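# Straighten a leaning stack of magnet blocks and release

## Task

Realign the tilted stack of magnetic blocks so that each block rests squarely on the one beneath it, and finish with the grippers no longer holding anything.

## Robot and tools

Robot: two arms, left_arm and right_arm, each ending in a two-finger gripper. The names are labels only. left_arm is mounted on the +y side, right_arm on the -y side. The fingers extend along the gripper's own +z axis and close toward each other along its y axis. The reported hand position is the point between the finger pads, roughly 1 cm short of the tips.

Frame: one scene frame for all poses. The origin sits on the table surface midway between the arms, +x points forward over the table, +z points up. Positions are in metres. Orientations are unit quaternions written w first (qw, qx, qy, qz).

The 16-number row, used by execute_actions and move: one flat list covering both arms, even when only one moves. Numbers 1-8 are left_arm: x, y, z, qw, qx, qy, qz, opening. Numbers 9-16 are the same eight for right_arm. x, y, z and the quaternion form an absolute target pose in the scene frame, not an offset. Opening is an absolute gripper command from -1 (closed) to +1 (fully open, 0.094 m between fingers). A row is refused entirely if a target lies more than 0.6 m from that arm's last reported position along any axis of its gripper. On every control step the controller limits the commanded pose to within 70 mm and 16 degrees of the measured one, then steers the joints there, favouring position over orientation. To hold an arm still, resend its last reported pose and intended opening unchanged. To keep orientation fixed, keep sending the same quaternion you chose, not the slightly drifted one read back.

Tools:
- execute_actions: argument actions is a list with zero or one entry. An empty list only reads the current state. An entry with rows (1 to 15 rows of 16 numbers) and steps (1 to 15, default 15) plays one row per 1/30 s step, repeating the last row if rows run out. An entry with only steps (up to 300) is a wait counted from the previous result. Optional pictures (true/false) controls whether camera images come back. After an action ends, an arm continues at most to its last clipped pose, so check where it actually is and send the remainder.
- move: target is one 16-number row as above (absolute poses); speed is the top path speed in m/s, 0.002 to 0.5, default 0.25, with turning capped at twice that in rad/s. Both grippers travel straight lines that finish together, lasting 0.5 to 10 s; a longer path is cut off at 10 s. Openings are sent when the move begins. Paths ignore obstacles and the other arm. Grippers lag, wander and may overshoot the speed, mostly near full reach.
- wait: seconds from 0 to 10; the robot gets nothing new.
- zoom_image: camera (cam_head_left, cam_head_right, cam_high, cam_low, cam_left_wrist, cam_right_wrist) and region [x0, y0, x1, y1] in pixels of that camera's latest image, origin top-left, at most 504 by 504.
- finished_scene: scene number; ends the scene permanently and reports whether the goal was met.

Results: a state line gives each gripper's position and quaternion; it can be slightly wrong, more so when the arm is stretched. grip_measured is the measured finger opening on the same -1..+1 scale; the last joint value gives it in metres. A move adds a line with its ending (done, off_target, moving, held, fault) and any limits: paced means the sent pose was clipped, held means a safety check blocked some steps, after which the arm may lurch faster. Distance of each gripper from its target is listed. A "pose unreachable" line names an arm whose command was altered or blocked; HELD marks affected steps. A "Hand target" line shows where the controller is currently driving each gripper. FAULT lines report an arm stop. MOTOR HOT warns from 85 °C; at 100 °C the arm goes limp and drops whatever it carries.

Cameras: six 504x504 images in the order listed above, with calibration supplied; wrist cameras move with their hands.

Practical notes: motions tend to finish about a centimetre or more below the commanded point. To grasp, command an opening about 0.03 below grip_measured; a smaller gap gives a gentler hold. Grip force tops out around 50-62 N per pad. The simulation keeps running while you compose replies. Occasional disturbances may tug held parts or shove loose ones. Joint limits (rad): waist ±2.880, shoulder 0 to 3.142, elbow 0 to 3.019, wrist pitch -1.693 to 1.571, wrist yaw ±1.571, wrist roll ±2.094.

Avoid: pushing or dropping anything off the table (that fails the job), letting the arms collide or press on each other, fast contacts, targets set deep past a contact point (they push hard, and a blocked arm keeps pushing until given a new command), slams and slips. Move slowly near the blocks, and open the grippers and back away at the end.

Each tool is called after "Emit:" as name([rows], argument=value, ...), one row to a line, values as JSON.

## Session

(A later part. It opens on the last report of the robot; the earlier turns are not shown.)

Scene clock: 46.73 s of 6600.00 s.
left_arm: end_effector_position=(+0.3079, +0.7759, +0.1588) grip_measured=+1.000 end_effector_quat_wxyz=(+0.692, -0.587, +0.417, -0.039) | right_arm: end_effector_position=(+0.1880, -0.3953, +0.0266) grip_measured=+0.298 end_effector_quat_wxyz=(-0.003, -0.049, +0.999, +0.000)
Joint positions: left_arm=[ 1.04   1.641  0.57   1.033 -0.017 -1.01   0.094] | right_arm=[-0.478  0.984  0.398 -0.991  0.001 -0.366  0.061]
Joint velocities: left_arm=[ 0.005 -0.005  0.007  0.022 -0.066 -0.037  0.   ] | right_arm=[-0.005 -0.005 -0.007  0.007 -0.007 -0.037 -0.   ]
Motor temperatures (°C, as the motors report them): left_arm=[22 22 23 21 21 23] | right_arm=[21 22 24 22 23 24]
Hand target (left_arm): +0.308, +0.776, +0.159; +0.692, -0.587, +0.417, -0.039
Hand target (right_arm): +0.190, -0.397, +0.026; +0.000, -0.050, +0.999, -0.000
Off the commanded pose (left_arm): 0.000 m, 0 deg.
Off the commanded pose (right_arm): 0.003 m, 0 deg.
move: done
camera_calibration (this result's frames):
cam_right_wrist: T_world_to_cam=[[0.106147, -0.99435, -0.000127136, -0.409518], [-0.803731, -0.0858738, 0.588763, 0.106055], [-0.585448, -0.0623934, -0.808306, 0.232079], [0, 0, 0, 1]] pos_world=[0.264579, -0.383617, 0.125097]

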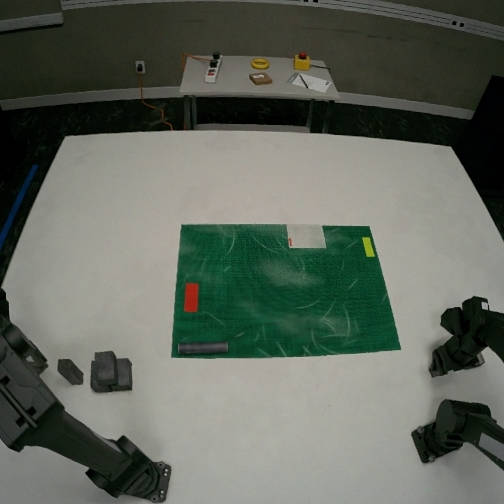

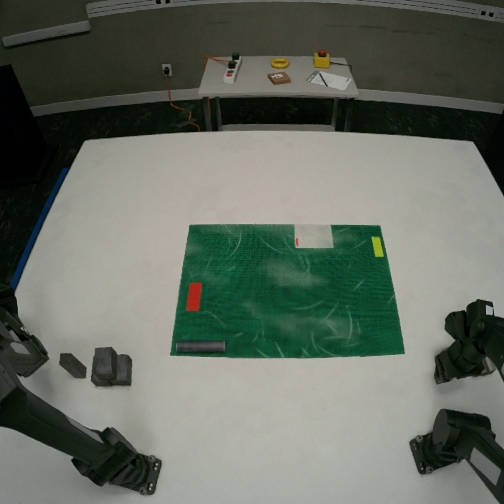

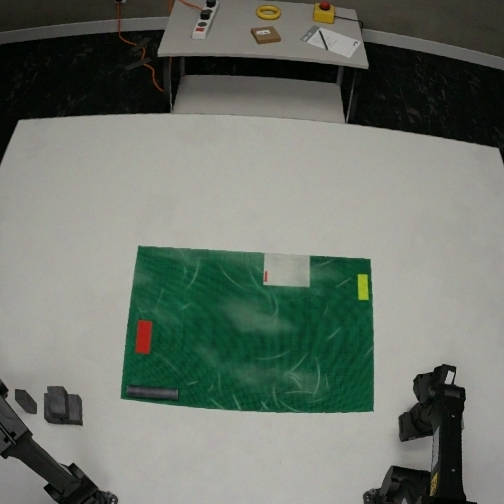

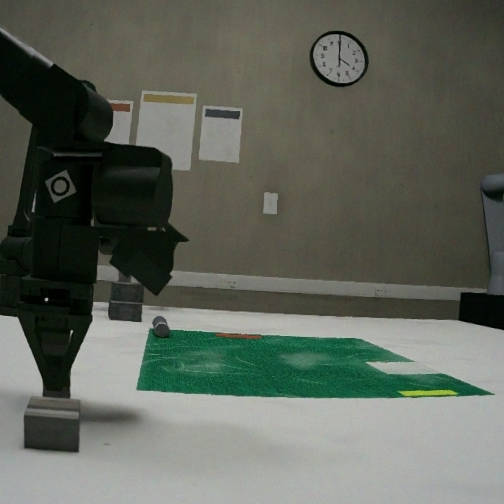

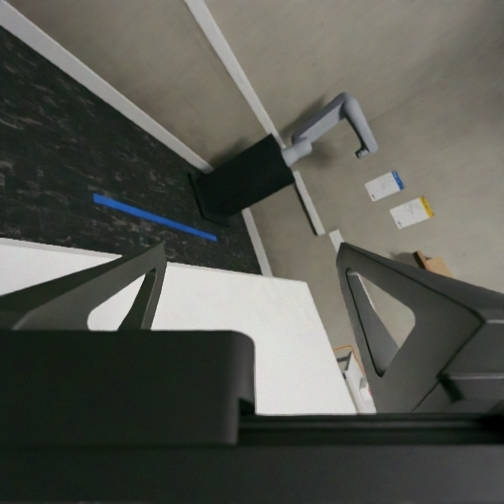

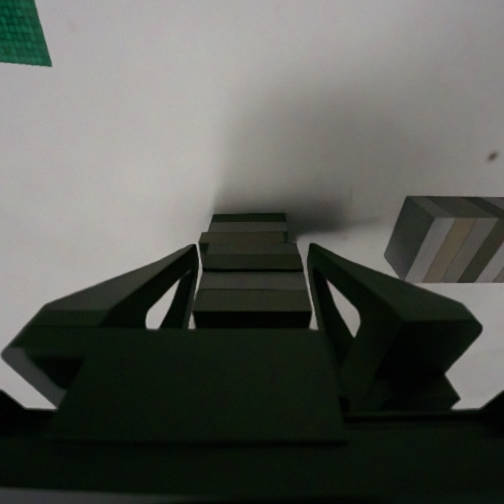

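Emit:
execute_actions([
  {"rows":[[0.3079,0.7759,0.1588,0.692,-0.587,0.417,-0.039,1,0.1905,-0.397,0.026,0,-0.05,0.9987,0,0.2],[0.3079,0.7759,0.1588,0.692,-0.587,0.417,-0.039,1,0.1905,-0.397,0.026,0,-0.05,0.9987,0,0.14],[0.3079,0.7759,0.1588,0.692,-0.587,0.417,-0.039,1,0.1905,-0.397,0.026,0,-0.05,0.9987,0,0.11],[0.3079,0.7759,0.1588,0.692,-0.587,0.417,-0.039,1,0.1905,-0.397,0.026,0,-0.05,0.9987,0,0.08],[0.3079,0.7759,0.1588,0.692,-0.587,0.417,-0.039,1,0.1905,-0.397,0.026,0,-0.05,0.9987,0,0.05],[0.3079,0.7759,0.1588,0.692,-0.587,0.417,-0.039,1,0.1905,-0.397,0.026,0,-0.05,0.9987,0,0.02],[0.3079,0.7759,0.1588,0.692,-0.587,0.417,-0.039,1,0.1905,-0.397,0.026,0,-0.05,0.9987,0,-0.01],[0.3079,0.7759,0.1588,0.692,-0.587,0.417,-0.039,1,0.1905,-0.397,0.026,0,-0.05,0.9987,0,-0.04],[0.3079,0.7759,0.1588,0.692,-0.587,0.417,-0.039,1,0.1905,-0.397,0.026,0,-0.05,0.9987,0,-0.07],[0.3079,0.7759,0.1588,0.692,-0.587,0.417,-0.039,1,0.1905,-0.397,0.026,0,-0.05,0.9987,0,-0.1],[0.3079,0.7759,0.1588,0.692,-0.587,0.417,-0.039,1,0.1905,-0.397,0.026,0,-0.05,0.9987,0,-0.12],[0.3079,0.7759,0.1588,0.692,-0.587,0.417,-0.039,1,0.1905,-0.397,0.026,0,-0.05,0.9987,0,-0.14],[0.3079,0.7759,0.1588,0.692,-0.587,0.417,-0.039,1,0.1905,-0.397,0.026,0,-0.05,0.9987,0,-0.17]],"steps":15},
], pictures=false)

Emit:
execute_actions([
  {"rows":[[0.3079,0.7759,0.1588,0.692,-0.587,0.417,-0.039,1,0.1905,-0.397,0.026,0,-0.05,0.9987,0,0.15]],"steps":5},
], pictures=false)

Emit:
move(target=[0.3079,0.7759,0.1588,0.692,-0.587,0.417,-0.039,1,0.1905,-0.397,0.0105,0,-0.05,0.9987,0,0.15], speed=0.04)

Emit:
execute_actions([
  {"rows":[[0.3079,0.7759,0.1588,0.692,-0.587,0.417,-0.039,1,0.1905,-0.397,0.0105,0,-0.05,0.9987,0,0.08],[0.3079,0.7759,0.1588,0.692,-0.587,0.417,-0.039,1,0.1905,-0.397,0.0105,0,-0.05,0.9987,0,0.04],[0.3079,0.7759,0.1588,0.692,-0.587,0.417,-0.039,1,0.1905,-0.397,0.0105,0,-0.05,0.9987,0,0.01],[0.3079,0.7759,0.1588,0.692,-0.587,0.417,-0.039,1,0.1905,-0.397,0.0105,0,-0.05,0.9987,0,-0.02],[0.3079,0.7759,0.1588,0.692,-0.587,0.417,-0.039,1,0.1905,-0.397,0.0105,0,-0.05,0.9987,0,-0.05],[0.3079,0.7759,0.1588,0.692,-0.587,0.417,-0.039,1,0.1905,-0.397,0.0105,0,-0.05,0.9987,0,-0.08],[0.3079,0.7759,0.1588,0.692,-0.587,0.417,-0.039,1,0.1905,-0.397,0.0105,0,-0.05,0.9987,0,-0.1],[0.3079,0.7759,0.1588,0.692,-0.587,0.417,-0.039,1,0.1905,-0.397,0.0105,0,-0.05,0.9987,0,-0.12],[0.3079,0.7759,0.1588,0.692,-0.587,0.417,-0.039,1,0.1905,-0.397,0.0105,0,-0.05,0.9987,0,-0.14],[0.3079,0.7759,0.1588,0.692,-0.587,0.417,-0.039,1,0.1905,-0.397,0.0105,0,-0.05,0.9987,0,-0.17]],"steps":13},
], pictures=false)

Emit:
execute_actions([
  {"rows":[[0.3079,0.7759,0.1588,0.692,-0.587,0.417,-0.039,1,0.1905,-0.397,0.0105,0,-0.05,0.9987,0,0.8]],"steps":8},
], pictures=false)

Emit:
move(target=[0.3079,0.7759,0.1588,0.692,-0.587,0.417,-0.039,1,0.205,-0.400,0.11,0,-0.05,0.9987,0,0.8], speed=0.12)

Emit:
zoom_image(camera="cam_right_wrist", region=[170, 130, 340, 300])

Emit:
zoom_image(camera="cam_low", region=[0, 300, 120, 420])

Scene clock: 52.03 s of 6600.00 s.
left_arm: end_effector_position=(+0.3079, +0.7759, +0.1588) grip_measured=+1.000 end_effector_quat_wxyz=(+0.692, -0.587, +0.417, -0.039) | right_arm: end_effector_position=(+0.1882, -0.3941, +0.0263) grip_measured=-0.123 end_effector_quat_wxyz=(-0.002, -0.049, +0.999, +0.004)
Joint positions: left_arm=[ 1.04   1.641  0.57   1.033 -0.017 -1.01   0.094] | right_arm=[-0.478  0.984  0.398 -0.99  -0.006 -0.366  0.041]
Joint velocities: left_arm=[ 0.005 -0.005 -0.022 -0.007  0.007 -0.007  0.   ] | right_arm=[-0.005 -0.024 -0.022 -0.017 -0.007 -0.081  0.001]
Motor temperatures (°C, as the motors report them): left_arm=[22 22 23 21 21 23] | right_arm=[21 22 24 22 23 24]
Hand target (left_arm): +0.308, +0.776, +0.159; +0.692, -0.587, +0.417, -0.039
Hand target (right_arm): +0.190, -0.397, +0.026; -0.000, -0.050, +0.999, +0.000
Off the commanded pose (left_arm): 0.000 m, 0 deg.
Off the commanded pose (right_arm): 0.004 m, 1 deg.
Steps of this call (steps 1 to 90: nothing new was sent; then 1.80 s passed at rest; steps 91 to 105: all 15 steps of this action). Readings (end_effector_position):
91: left_arm (+0.3079, +0.7759, +0.1588) | right_arm (+0.1880, -0.3953, +0.0266)
92: left_arm (+0.3079, +0.7759, +0.1588) | right_arm (+0.1880, -0.3953, +0.0266)
94: left_arm (+0.3079, +0.7759, +0.1588) | right_arm (+0.1881, -0.3949, +0.0266)
98: left_arm (+0.3079, +0.7759, +0.1588) | right_arm (+0.1881, -0.3942, +0.0264)
105: the state above

Scene clock: 52.20 s of 6600.00 s.
left_arm: end_effector_position=(+0.3079, +0.7759, +0.1588) grip_measured=+1.000 end_effector_quat_wxyz=(+0.692, -0.587, +0.417, -0.039) | right_arm: end_effector_position=(+0.1884, -0.3945, +0.0263) grip_measured=+0.147 end_effector_quat_wxyz=(-0.002, -0.049, +0.999, +0.003)
Joint positions: left_arm=[ 1.04   1.641  0.57   1.033 -0.017 -1.01   0.094] | right_arm=[-0.478  0.984  0.398 -0.989 -0.004 -0.366  0.054]
Joint velocities: left_arm=[ 0.005  0.005 -0.012 -0.007 -0.007 -0.007  0.   ] | right_arm=[ 0.005 -0.005 -0.007  0.007 -0.007 -0.022  0.001]
Motor temperatures (°C, as the motors report them): left_arm=[22 22 23 21 21 23] | right_arm=[21 22 24 22 23 24]
Hand target (left_arm): +0.308, +0.776, +0.159; +0.692, -0.587, +0.417, -0.039
Hand target (right_arm): +0.190, -0.397, +0.026; +0.000, -0.050, +0.999, +0.000
Off the commanded pose (left_arm): 0.000 m, 0 deg.
Off the commanded pose (right_arm): 0.003 m, 0 deg.
Steps of this call (steps 1 to 5: all 5 steps of this action). Readings (end_effector_position):
1: left_arm (+0.3079, +0.7759, +0.1588) | right_arm (+0.1882, -0.3942, +0.0263)
2: left_arm (+0.3079, +0.7759, +0.1588) | right_arm (+0.1883, -0.3944, +0.0263)
4: left_arm (+0.3079, +0.7759, +0.1588) | right_arm (+0.1884, -0.3945, +0.0263)
5: the state above

Scene clock: 53.17 s of 6600.00 s.
left_arm: end_effector_position=(+0.3079, +0.7759, +0.1588) grip_measured=+1.000 end_effector_quat_wxyz=(+0.692, -0.587, +0.417, -0.039) | right_arm: end_effector_position=(+0.1885, -0.3946, +0.0113) grip_measured=+0.148 end_effector_quat_wxyz=(-0.002, -0.049, +0.999, +0.003)
Joint positions: left_arm=[ 1.04   1.641  0.57   1.033 -0.017 -1.01   0.094] | right_arm=[-0.478  1.028  0.373 -0.921 -0.004 -0.366  0.054]
Joint velocities: left_arm=[-0.015 -0.015 -0.017 -0.002  0.037 -0.066  0.   ] | right_arm=[ 0.005 -0.005  0.007  0.022  0.022 -0.022  0.   ]
Motor temperatures (°C, as the motors report them): left_arm=[22 22 23 21 21 23] | right_arm=[21 22 24 22 23 24]
Hand target (left_arm): +0.308, +0.776, +0.159; +0.692, -0.587, +0.417, -0.039
Hand target (right_arm): +0.190, -0.397, +0.011; -0.000, -0.050, +0.999, +0.000
Off the commanded pose (left_arm): 0.000 m, 0 deg.
Off the commanded pose (right_arm): 0.003 m, 0 deg.
move: done
camera_calibration (this result's frames):
cam_right_wrist: T_world_to_cam=[[0.106503, -0.994301, -0.00474266, -0.40882], [-0.804475, -0.0889717, 0.587285, 0.114428], [-0.58436, -0.0587325, -0.809366, 0.221324], [0, 0, 0, 1]] pos_world=[0.264928, -0.38331, 0.109991]

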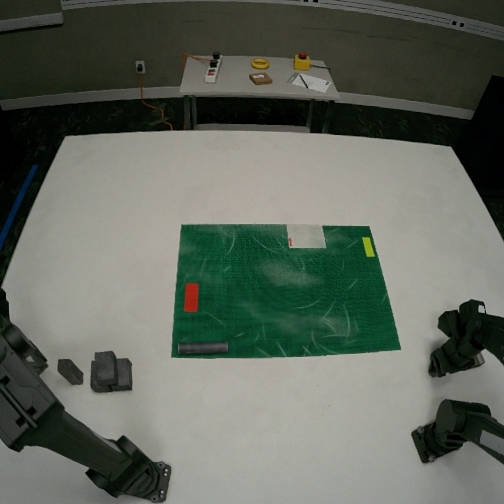

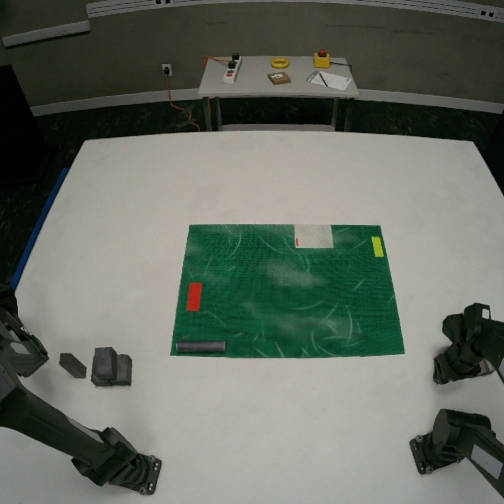

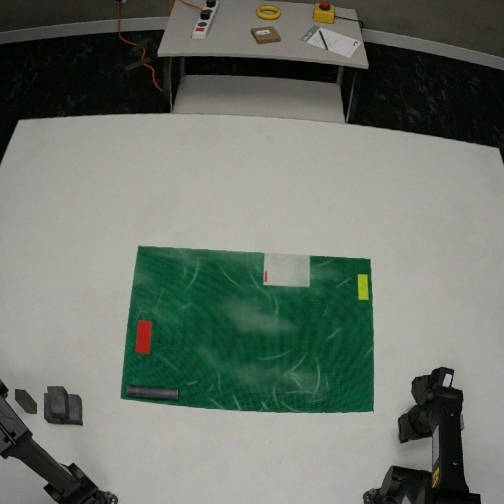

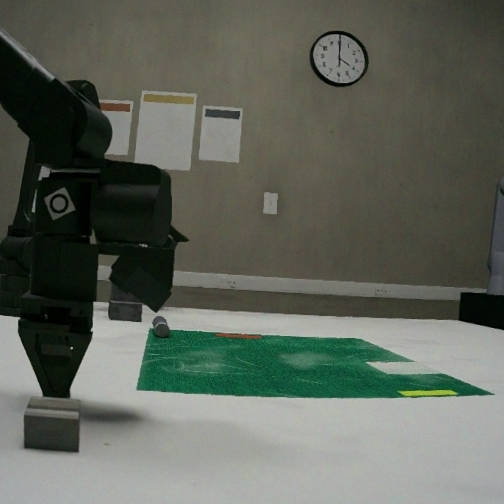

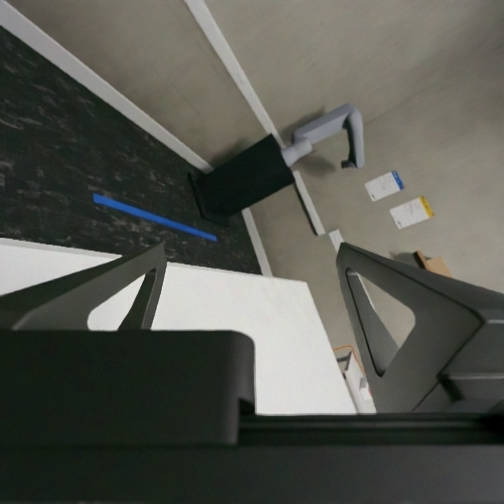

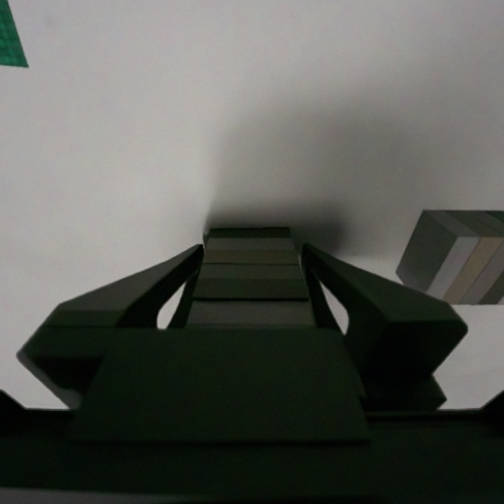

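Scene clock: 53.60 s of 6600.00 s.
left_arm: end_effector_position=(+0.3079, +0.7759, +0.1588) grip_measured=+1.000 end_effector_quat_wxyz=(+0.692, -0.587, +0.417, -0.039) | right_arm: end_effector_position=(+0.1887, -0.3936, +0.0110) grip_measured=-0.123 end_effector_quat_wxyz=(-0.001, -0.049, +0.999, +0.005)
Joint positions: left_arm=[ 1.04   1.641  0.57   1.033 -0.017 -1.01   0.094] | right_arm=[-0.478  1.028  0.372 -0.919 -0.01  -0.367  0.041]
Joint velocities: left_arm=[-0.005 -0.005  0.002  0.012 -0.007 -0.051  0.   ] | right_arm=[ 0.015 -0.015 -0.002 -0.002 -0.037  0.022  0.   ]
Motor temperatures (°C, as the motors report them): left_arm=[22 22 23 21 21 23] | right_arm=[21 22 24 22 23 24]
Hand target (left_arm): +0.308, +0.776, +0.159; +0.692, -0.587, +0.417, -0.039
Hand target (right_arm): +0.190, -0.397, +0.011; -0.000, -0.050, +0.999, +0.000
Off the commanded pose (left_arm): 0.000 m, 0 deg.
Off the commanded pose (right_arm): 0.004 m, 1 deg.
Steps of this call (steps 1 to 13: all 13 steps of this action). Readings (end_effector_position):
1: left_arm (+0.3079, +0.7759, +0.1588) | right_arm (+0.1886, -0.3946, +0.0113)
2: left_arm (+0.3079, +0.7759, +0.1588) | right_arm (+0.1887, -0.3946, +0.0113)
4: left_arm (+0.3079, +0.7759, +0.1588) | right_arm (+0.1889, -0.3947, +0.0113)
8: left_arm (+0.3079, +0.7759, +0.1588) | right_arm (+0.1888, -0.3936, +0.0111)
13: the state above

Scene clock: 53.87 s of 6600.00 s.
left_arm: end_effector_position=(+0.3079, +0.7759, +0.1588) grip_measured=+1.000 end_effector_quat_wxyz=(+0.692, -0.587, +0.417, -0.039) | right_arm: end_effector_position=(+0.1887, -0.3946, +0.0110) grip_measured=+0.798 end_effector_quat_wxyz=(-0.001, -0.049, +0.999, +0.002)
Joint positions: left_arm=[ 1.04   1.641  0.57   1.033 -0.017 -1.01   0.094] | right_arm=[-0.478  1.028  0.372 -0.919 -0.004 -0.367  0.084]
Joint velocities: left_arm=[ 0.005 -0.005  0.007 -0.002 -0.022 -0.022  0.   ] | right_arm=[-0.005 -0.005 -0.007 -0.007  0.022 -0.081  0.001]
Motor temperatures (°C, as the motors report them): left_arm=[22 22 23 21 21 23] | right_arm=[21 22 24 22 23 24]
Hand target (left_arm): +0.308, +0.776, +0.159; +0.692, -0.587, +0.417, -0.039
Hand target (right_arm): +0.190, -0.397, +0.011; +0.000, -0.050, +0.999, +0.000
Off the commanded pose (left_arm): 0.000 m, 0 deg.
Off the commanded pose (right_arm): 0.003 m, 0 deg.
Steps of this call (steps 1 to 8: all 8 steps of this action). Readings (end_effector_position):
1: left_arm (+0.3079, +0.7759, +0.1588) | right_arm (+0.1887, -0.3939, +0.0110)
2: left_arm (+0.3079, +0.7759, +0.1588) | right_arm (+0.1887, -0.3944, +0.0110)
4: left_arm (+0.3079, +0.7759, +0.1588) | right_arm (+0.1887, -0.3945, +0.0110)
8: the state above

Scene clock: 55.30 s of 6600.00 s.
left_arm: end_effector_position=(+0.3079, +0.7759, +0.1588) grip_measured=+1.000 end_effector_quat_wxyz=(+0.692, -0.587, +0.417, -0.039) | right_arm: end_effector_position=(+0.1886, -0.3946, +0.0891) grip_measured=+0.798 end_effector_quat_wxyz=(-0.024, -0.049, +0.998, +0.010)
Joint positions: left_arm=[ 1.04   1.641  0.57   1.033 -0.017 -1.01   0.094] | right_arm=[-0.478  0.907  0.542 -1.259 -0.004 -0.367  0.084]
Joint velocities: left_arm=[ 0.015  0.005  0.002 -0.017  0.037  0.037  0.   ] | right_arm=[-0.015 -0.005  0.012 -0.032  0.051  0.037 -0.   ]
Motor temperatures (°C, as the motors report them): left_arm=[22 22 23 21 21 23] | right_arm=[21 22 24 22 23 24]
Hand target (left_arm): +0.308, +0.776, +0.159; +0.692, -0.587, +0.417, -0.039
Hand target (right_arm): +0.206, -0.400, +0.109; +0.000, -0.050, +0.999, +0.000
Off the commanded pose (left_arm): 0.000 m, 0 deg.
Off the commanded pose (right_arm): 0.027 m, 3 deg.
move: off_target (right_arm)
camera_calibration (this result's frames):
cam_right_wrist: T_world_to_cam=[[0.106287, -0.994096, -0.0218189, -0.406858], [-0.777317, -0.0967528, 0.621625, 0.0576021], [-0.620066, -0.0491102, -0.783011, 0.292531], [0, 0, 0, 1]] pos_world=[0.269407, -0.384517, 0.184371]

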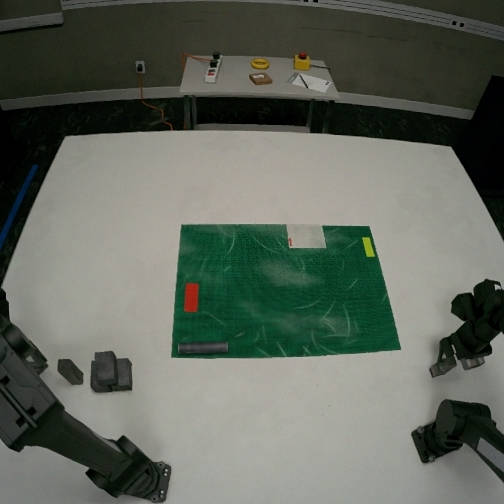

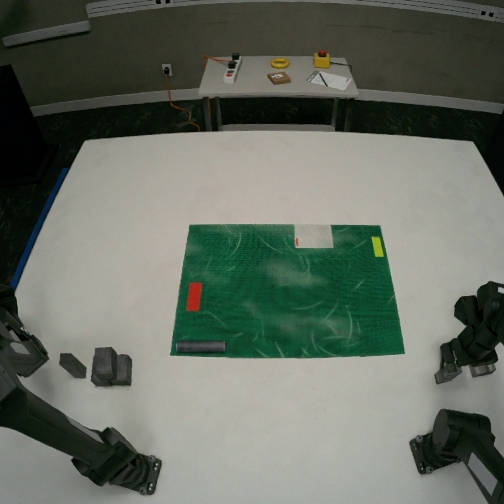

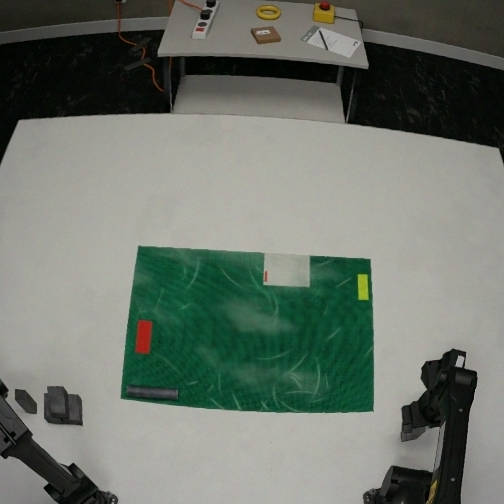

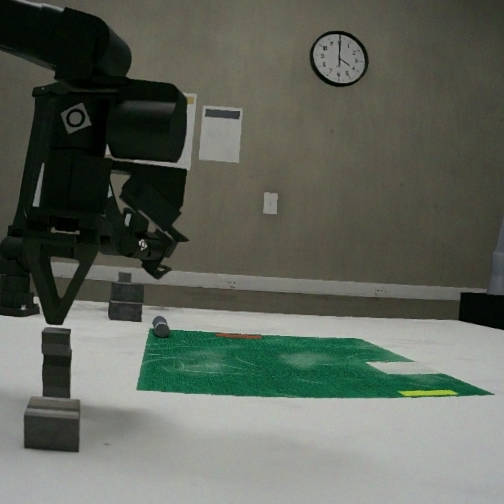

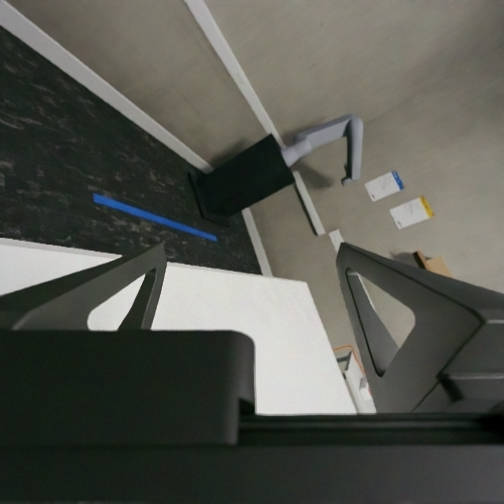

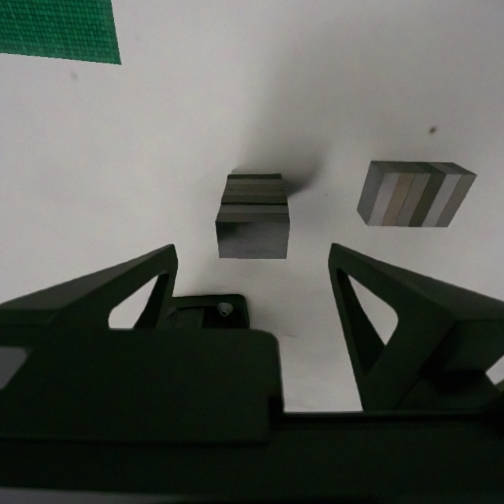

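Region (170, 130, 340, 300) of cam_right_wrist's 504x504 image, scaled by 2.965, with more detail than that image has.

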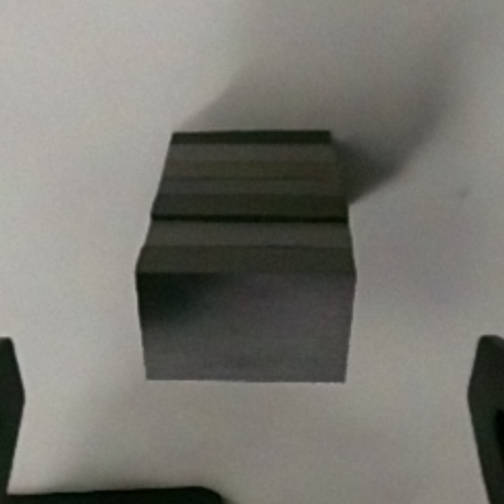

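Region (0, 300, 120, 420) of cam_low's 504x504 image, scaled by 4.200, with more detail than that image has.

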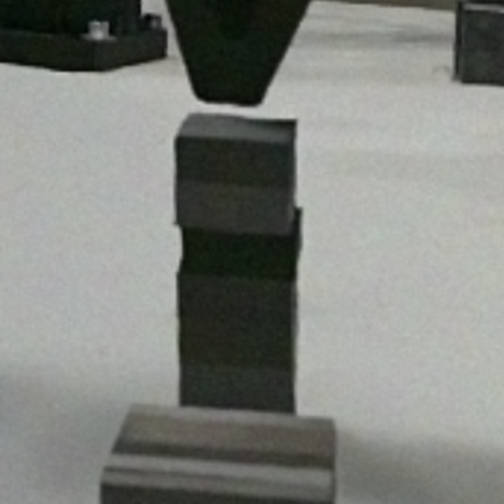

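Emit:
move(target=[0.3079,0.7759,0.1588,0.692,-0.587,0.417,-0.039,1,0.1905,-0.397,0.041,0,0.675,0.738,0,0.8], speed=0.5)

Emit:
execute_actions([
  {"rows":[[0.3079,0.7759,0.1588,0.692,-0.587,0.417,-0.039,1,0.1905,-0.397,0.041,0,0.675,0.738,0,-0.2]],"steps":9},
])

Emit:
zoom_image(camera="cam_low", region=[0, 300, 120, 420])

Scene clock: 58.57 s of 6600.00 s.
left_arm: end_effector_position=(+0.3079, +0.7759, +0.1588) grip_measured=+1.000 end_effector_quat_wxyz=(+0.692, -0.587, +0.417, -0.039) | right_arm: end_effector_position=(+0.1872, -0.3969, +0.0417) grip_measured=+0.798 end_effector_quat_wxyz=(-0.003, +0.673, +0.739, +0.001)
Joint positions: left_arm=[ 1.04   1.641  0.57   1.033 -0.017 -1.01   0.094] | right_arm=[-0.493  0.944  0.425 -1.056 -0.005  1.194  0.084]
Joint velocities: left_arm=[ 0.015  0.005 -0.007 -0.002  0.007 -0.051  0.   ] | right_arm=[-0.015  0.005  0.002  0.012  0.022  0.066  0.001]
Motor temperatures (°C, as the motors report them): left_arm=[22 22 23 21 21 23] | right_arm=[21 22 24 22 23 24]
Hand target (left_arm): +0.308, +0.776, +0.159; +0.692, -0.587, +0.417, -0.039
Hand target (right_arm): +0.190, -0.397, +0.041; -0.000, +0.675, +0.738, +0.001
Off the commanded pose (left_arm): 0.000 m, 0 deg.
Off the commanded pose (right_arm): 0.003 m, 0 deg.
move: done
camera_calibration (this result's frames):
cam_right_wrist: T_world_to_cam=[[-0.994719, -0.102609, 0.00243841, 0.148942], [-0.081471, 0.803809, 0.589283, 0.314191], [-0.0624255, 0.585972, -0.807923, 0.403148], [0, 0, 0, 1]] pos_world=[0.19892, -0.4735, 0.140203]

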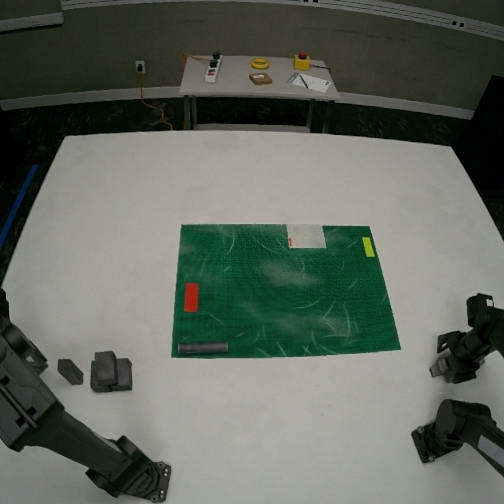

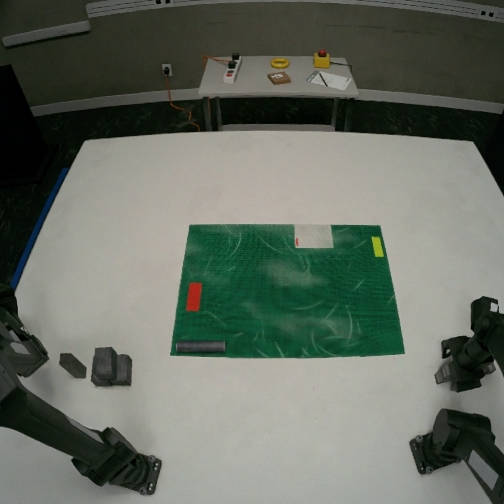

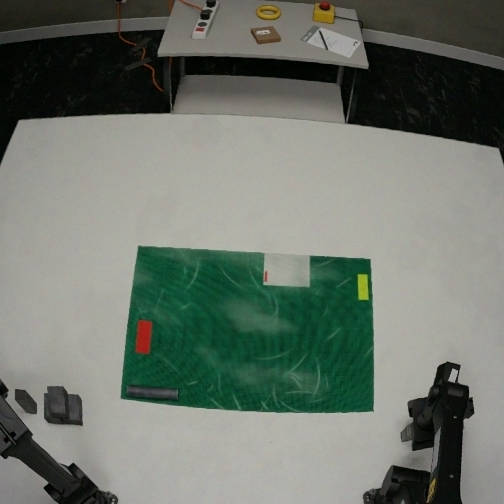

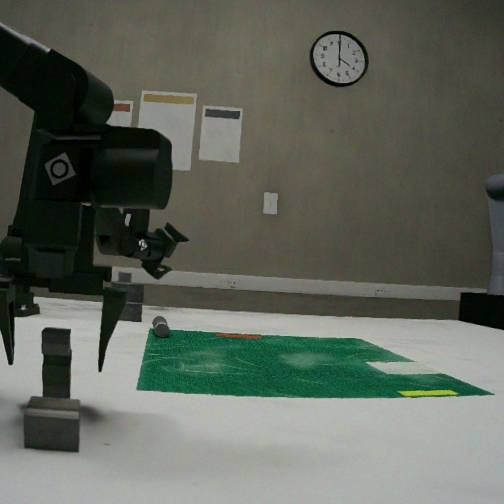

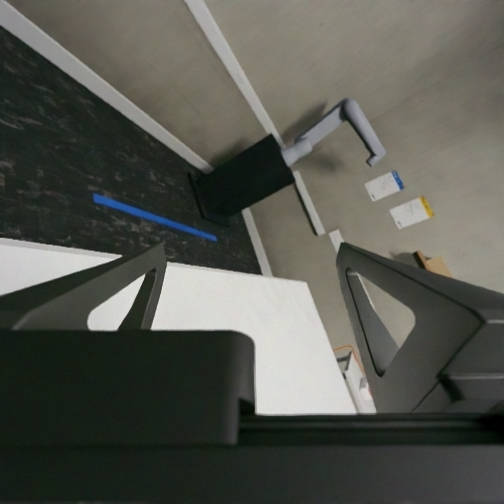

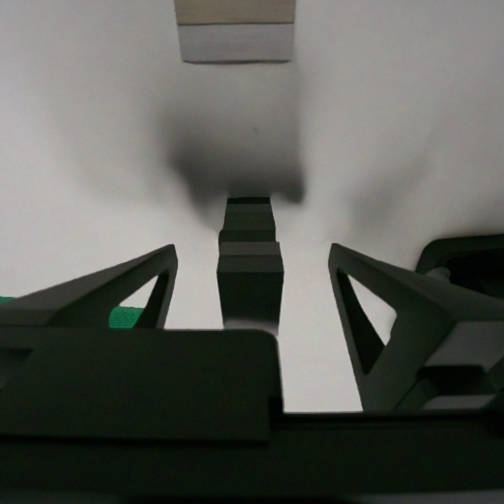

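Scene clock: 58.87 s of 6600.00 s.
left_arm: end_effector_position=(+0.3079, +0.7759, +0.1588) grip_measured=+1.000 end_effector_quat_wxyz=(+0.692, -0.587, +0.417, -0.039) | right_arm: end_effector_position=(+0.1875, -0.3971, +0.0413) grip_measured=-0.198 end_effector_quat_wxyz=(-0.003, +0.674, +0.738, +0.001)
Joint positions: left_arm=[ 1.04   1.641  0.57   1.033 -0.017 -1.01   0.094] | right_arm=[-0.493  0.946  0.425 -1.053 -0.004  1.197  0.038]
Joint velocities: left_arm=[ 0.005 -0.005 -0.002 -0.012 -0.066  0.007  0.   ] | right_arm=[-0.005 -0.015 -0.007 -0.012 -0.022 -0.007 -0.   ]
Motor temperatures (°C, as the motors report them): left_arm=[22 22 23 21 21 23] | right_arm=[21 22 24 22 23 24]
Hand target (left_arm): +0.308, +0.776, +0.159; +0.692, -0.587, +0.417, -0.039
Hand target (right_arm): +0.191, -0.397, +0.041; +0.000, +0.675, +0.738, +0.000
Off the commanded pose (left_arm): 0.000 m, 0 deg.
Off the commanded pose (right_arm): 0.003 m, 0 deg.
Steps of this call (steps 1 to 9: all 9 steps of this action). Readings (end_effector_position):
1: left_arm (+0.3079, +0.7759, +0.1588) | right_arm (+0.1873, -0.3970, +0.0417)
2: left_arm (+0.3079, +0.7759, +0.1588) | right_arm (+0.1874, -0.3971, +0.0417)
4: left_arm (+0.3079, +0.7759, +0.1588) | right_arm (+0.1875, -0.3971, +0.0415)
8: left_arm (+0.3079, +0.7759, +0.1588) | right_arm (+0.1874, -0.3971, +0.0413)
9: the state above
camera_calibration (this result's frames):
cam_right_wrist: T_world_to_cam=[[-0.995025, -0.0995742, 0.00323875, 0.1504], [-0.0786064, 0.804641, 0.588535, 0.31452], [-0.0612089, 0.585352, -0.808465, 0.402521], [0, 0, 0, 1]] pos_world=[0.199013, -0.473717, 0.139831]

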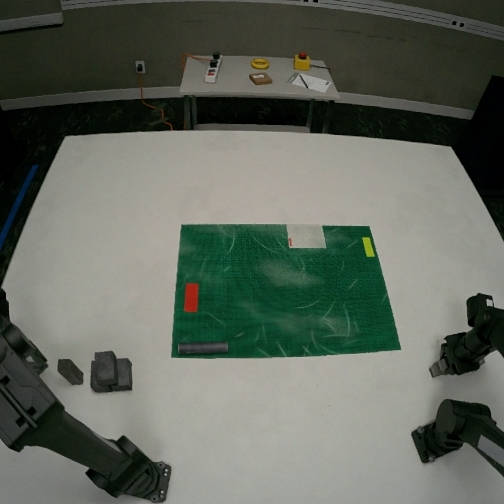

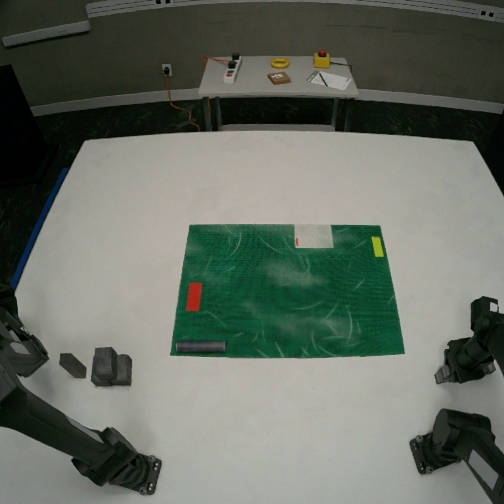

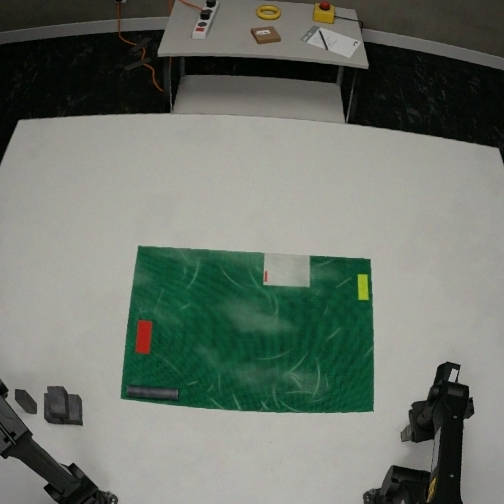

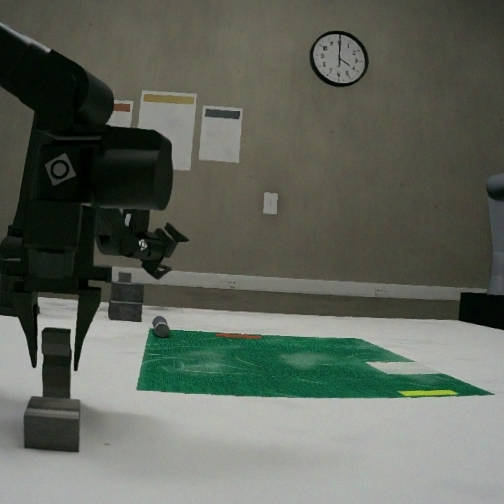

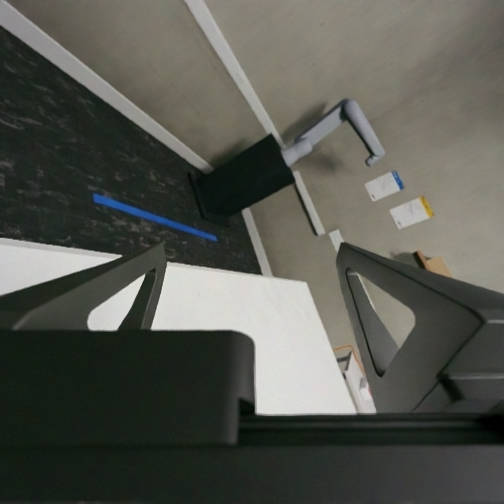

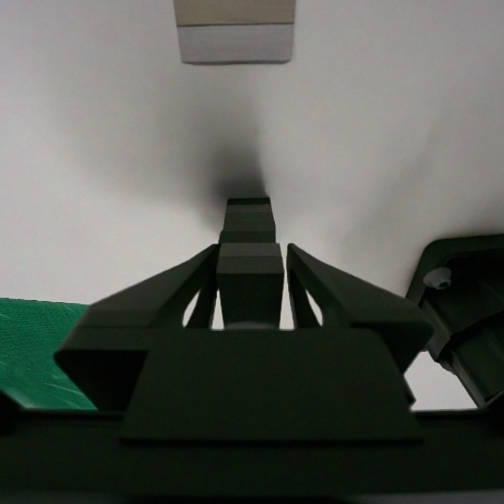

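Region (0, 300, 120, 420) of cam_low's 504x504 image, scaled by 4.200, with more detail than that image has.

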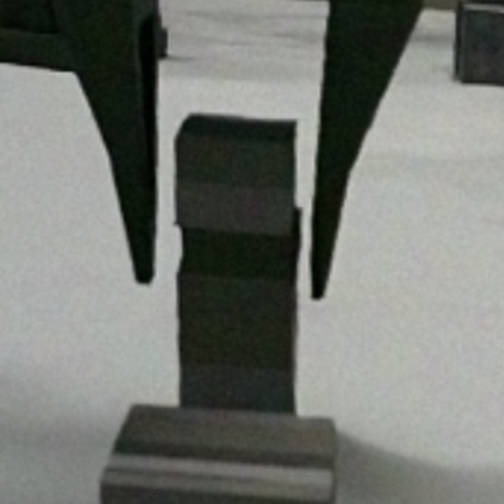

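Emit:
execute_actions([
  {"rows":[[0.3079,0.7759,0.1588,0.692,-0.587,0.417,-0.039,1,0.192,-0.397,0.040,0,0.675,0.738,0,-0.2],[0.3079,0.7759,0.1588,0.692,-0.587,0.417,-0.039,1,0.192,-0.397,0.040,0,0.675,0.738,0,-0.24],[0.3079,0.7759,0.1588,0.692,-0.587,0.417,-0.039,1,0.192,-0.397,0.040,0,0.675,0.738,0,-0.27],[0.3079,0.7759,0.1588,0.692,-0.587,0.417,-0.039,1,0.192,-0.397,0.040,0,0.675,0.738,0,-0.3],[0.3079,0.7759,0.1588,0.692,-0.587,0.417,-0.039,1,0.192,-0.397,0.040,0,0.675,0.738,0,-0.33],[0.3079,0.7759,0.1588,0.692,-0.587,0.417,-0.039,1,0.192,-0.397,0.040,0,0.675,0.738,0,-0.35],[0.3079,0.7759,0.1588,0.692,-0.587,0.417,-0.039,1,0.192,-0.397,0.040,0,0.675,0.738,0,-0.37],[0.3079,0.7759,0.1588,0.692,-0.587,0.417,-0.039,1,0.192,-0.397,0.040,0,0.675,0.738,0,-0.39],[0.3079,0.7759,0.1588,0.692,-0.587,0.417,-0.039,1,0.192,-0.397,0.040,0,0.675,0.738,0,-0.41],[0.3079,0.7759,0.1588,0.692,-0.587,0.417,-0.039,1,0.192,-0.397,0.040,0,0.675,0.738,0,-0.43],[0.3079,0.7759,0.1588,0.692,-0.587,0.417,-0.039,1,0.192,-0.397,0.040,0,0.675,0.738,0,-0.45],[0.3079,0.7759,0.1588,0.692,-0.587,0.417,-0.039,1,0.192,-0.397,0.040,0,0.675,0.738,0,-0.47],[0.3079,0.7759,0.1588,0.692,-0.587,0.417,-0.039,1,0.192,-0.397,0.040,0,0.675,0.738,0,-0.49]],"steps":15},
], pictures=false)

Emit:
execute_actions([
  {"rows":[[0.3079,0.7759,0.1588,0.692,-0.587,0.417,-0.039,1,0.192,-0.397,0.040,0,0.675,0.738,0,0.9]],"steps":11},
])

Emit:
zoom_image(camera="cam_low", region=[0, 300, 120, 420])

Emit:
zoom_image(camera="cam_right_wrist", region=[170, 180, 340, 350])

Scene clock: 61.33 s of 6600.00 s.
left_arm: end_effector_position=(+0.3079, +0.7759, +0.1588) grip_measured=+1.000 end_effector_quat_wxyz=(+0.692, -0.587, +0.417, -0.039) | right_arm: end_effector_position=(+0.1891, -0.3972, +0.0398) grip_measured=-0.449 end_effector_quat_wxyz=(-0.002, +0.674, +0.738, +0.001)
Joint positions: left_arm=[ 1.04   1.641  0.57   1.033 -0.017 -1.01   0.094] | right_arm=[-0.491  0.955  0.425 -1.044 -0.003  1.199  0.026]
Joint velocities: left_arm=[ 0.005 -0.015  0.017  0.002  0.022 -0.022  0.   ] | right_arm=[-0.024 -0.005  0.007  0.007 -0.037 -0.022  0.   ]
Motor temperatures (°C, as the motors report them): left_arm=[22 22 23 21 21 23] | right_arm=[21 22 24 22 23 24]
Hand target (left_arm): +0.308, +0.776, +0.159; +0.692, -0.587, +0.417, -0.039
Hand target (right_arm): +0.192, -0.397, +0.040; -0.000, +0.675, +0.738, +0.000
Off the commanded pose (left_arm): 0.000 m, 0 deg.
Off the commanded pose (right_arm): 0.003 m, 0 deg.
Steps of this call (steps 1 to 59: nothing new was sent; steps 60 to 74: all 15 steps of this action). Readings (end_effector_position):
60: left_arm (+0.3079, +0.7759, +0.1588) | right_arm (+0.1876, -0.3972, +0.0412)
61: left_arm (+0.3079, +0.7759, +0.1588) | right_arm (+0.1880, -0.3972, +0.0410)
63: left_arm (+0.3079, +0.7759, +0.1588) | right_arm (+0.1883, -0.3972, +0.0403)
67: left_arm (+0.3079, +0.7759, +0.1588) | right_arm (+0.1886, -0.3971, +0.0398)
74: the state above

Scene clock: 61.70 s of 6600.00 s.
left_arm: end_effector_position=(+0.3079, +0.7759, +0.1588) grip_measured=+1.000 end_effector_quat_wxyz=(+0.692, -0.587, +0.417, -0.039) | right_arm: end_effector_position=(+0.1892, -0.3973, +0.0398) grip_measured=+0.898 end_effector_quat_wxyz=(-0.002, +0.674, +0.738, +0.001)
Joint positions: left_arm=[ 1.04   1.641  0.57   1.033 -0.017 -1.01   0.094] | right_arm=[-0.491  0.955  0.425 -1.043 -0.003  1.199  0.089]
Joint velocities: left_arm=[ 0.005 -0.015  0.007 -0.017 -0.051 -0.022  0.   ] | right_arm=[-0.005  0.005  0.002  0.002  0.007  0.066 -0.001]
Motor temperatures (°C, as the motors report them): left_arm=[22 22 23 21 21 23] | right_arm=[21 22 24 22 23 24]
Hand target (left_arm): +0.308, +0.776, +0.159; +0.692, -0.587, +0.417, -0.039
Hand target (right_arm): +0.192, -0.397, +0.040; +0.000, +0.675, +0.738, +0.000
Off the commanded pose (left_arm): 0.000 m, 0 deg.
Off the commanded pose (right_arm): 0.003 m, 0 deg.
Steps of this call (steps 1 to 11: all 11 steps of this action). Readings (end_effector_position):
1: left_arm (+0.3079, +0.7759, +0.1588) | right_arm (+0.1892, -0.3973, +0.0398)
2: left_arm (+0.3079, +0.7759, +0.1588) | right_arm (+0.1892, -0.3973, +0.0398)
4: left_arm (+0.3079, +0.7759, +0.1588) | right_arm (+0.1892, -0.3973, +0.0398)
8: left_arm (+0.3079, +0.7759, +0.1588) | right_arm (+0.1892, -0.3973, +0.0398)
11: the state above
camera_calibration (this result's frames):
cam_right_wrist: T_world_to_cam=[[-0.995027, -0.0995736, 0.00233007, 0.152106], [-0.0791854, 0.805048, 0.587901, 0.315896], [-0.0604153, 0.584793, -0.808929, 0.401161], [0, 0, 0, 1]] pos_world=[0.2006, -0.473761, 0.138441]

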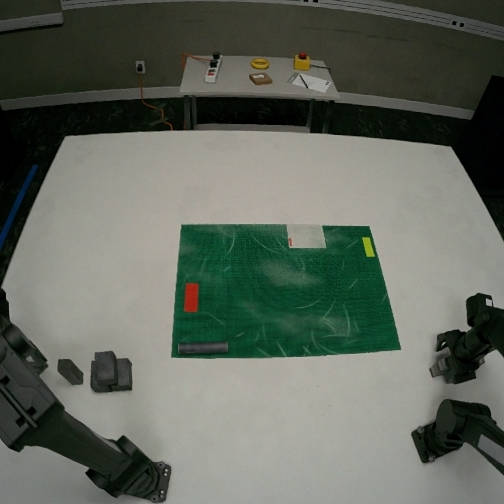

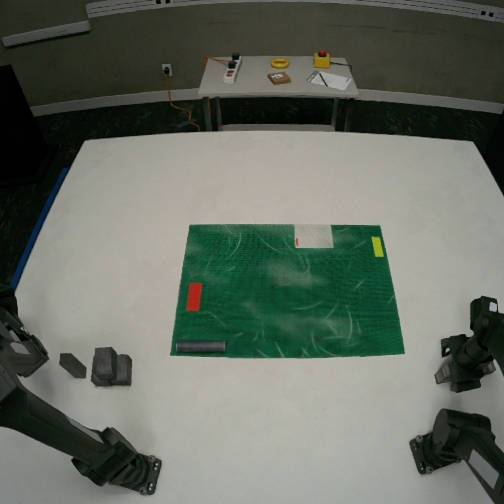

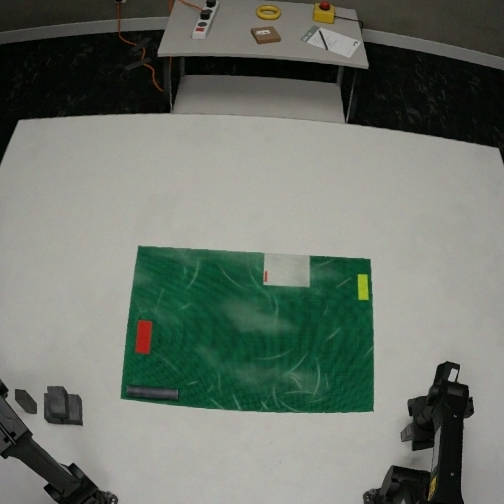

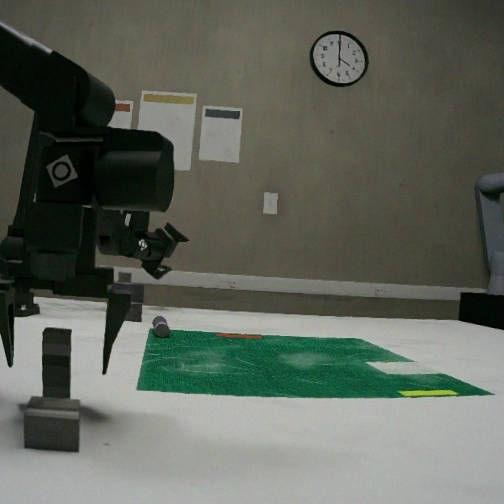

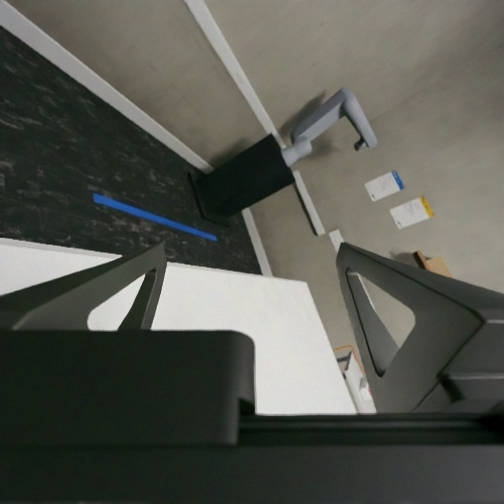

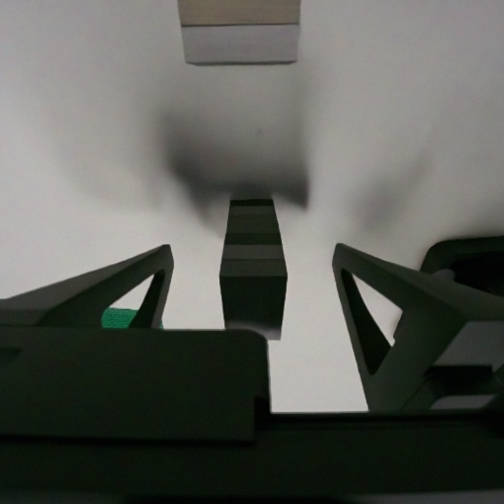

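Region (0, 300, 120, 420) of cam_low's 504x504 image, scaled by 4.200, with more detail than that image has.

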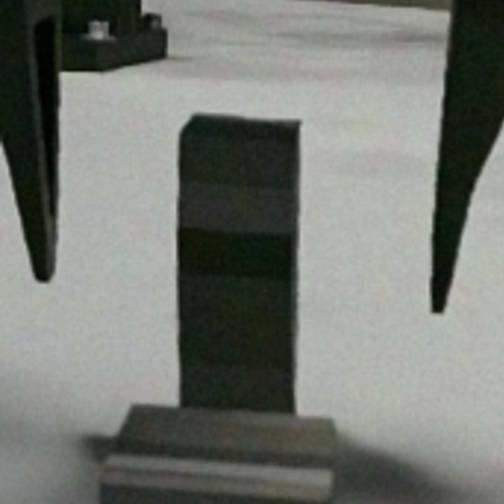

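Region (170, 180, 340, 350) of cam_right_wrist's 504x504 image, scaled by 2.965, with more detail than that image has.

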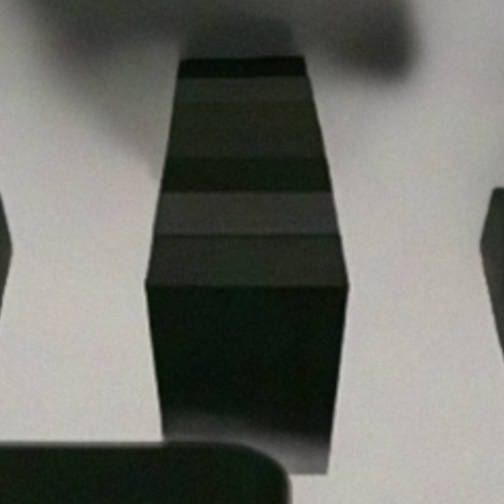

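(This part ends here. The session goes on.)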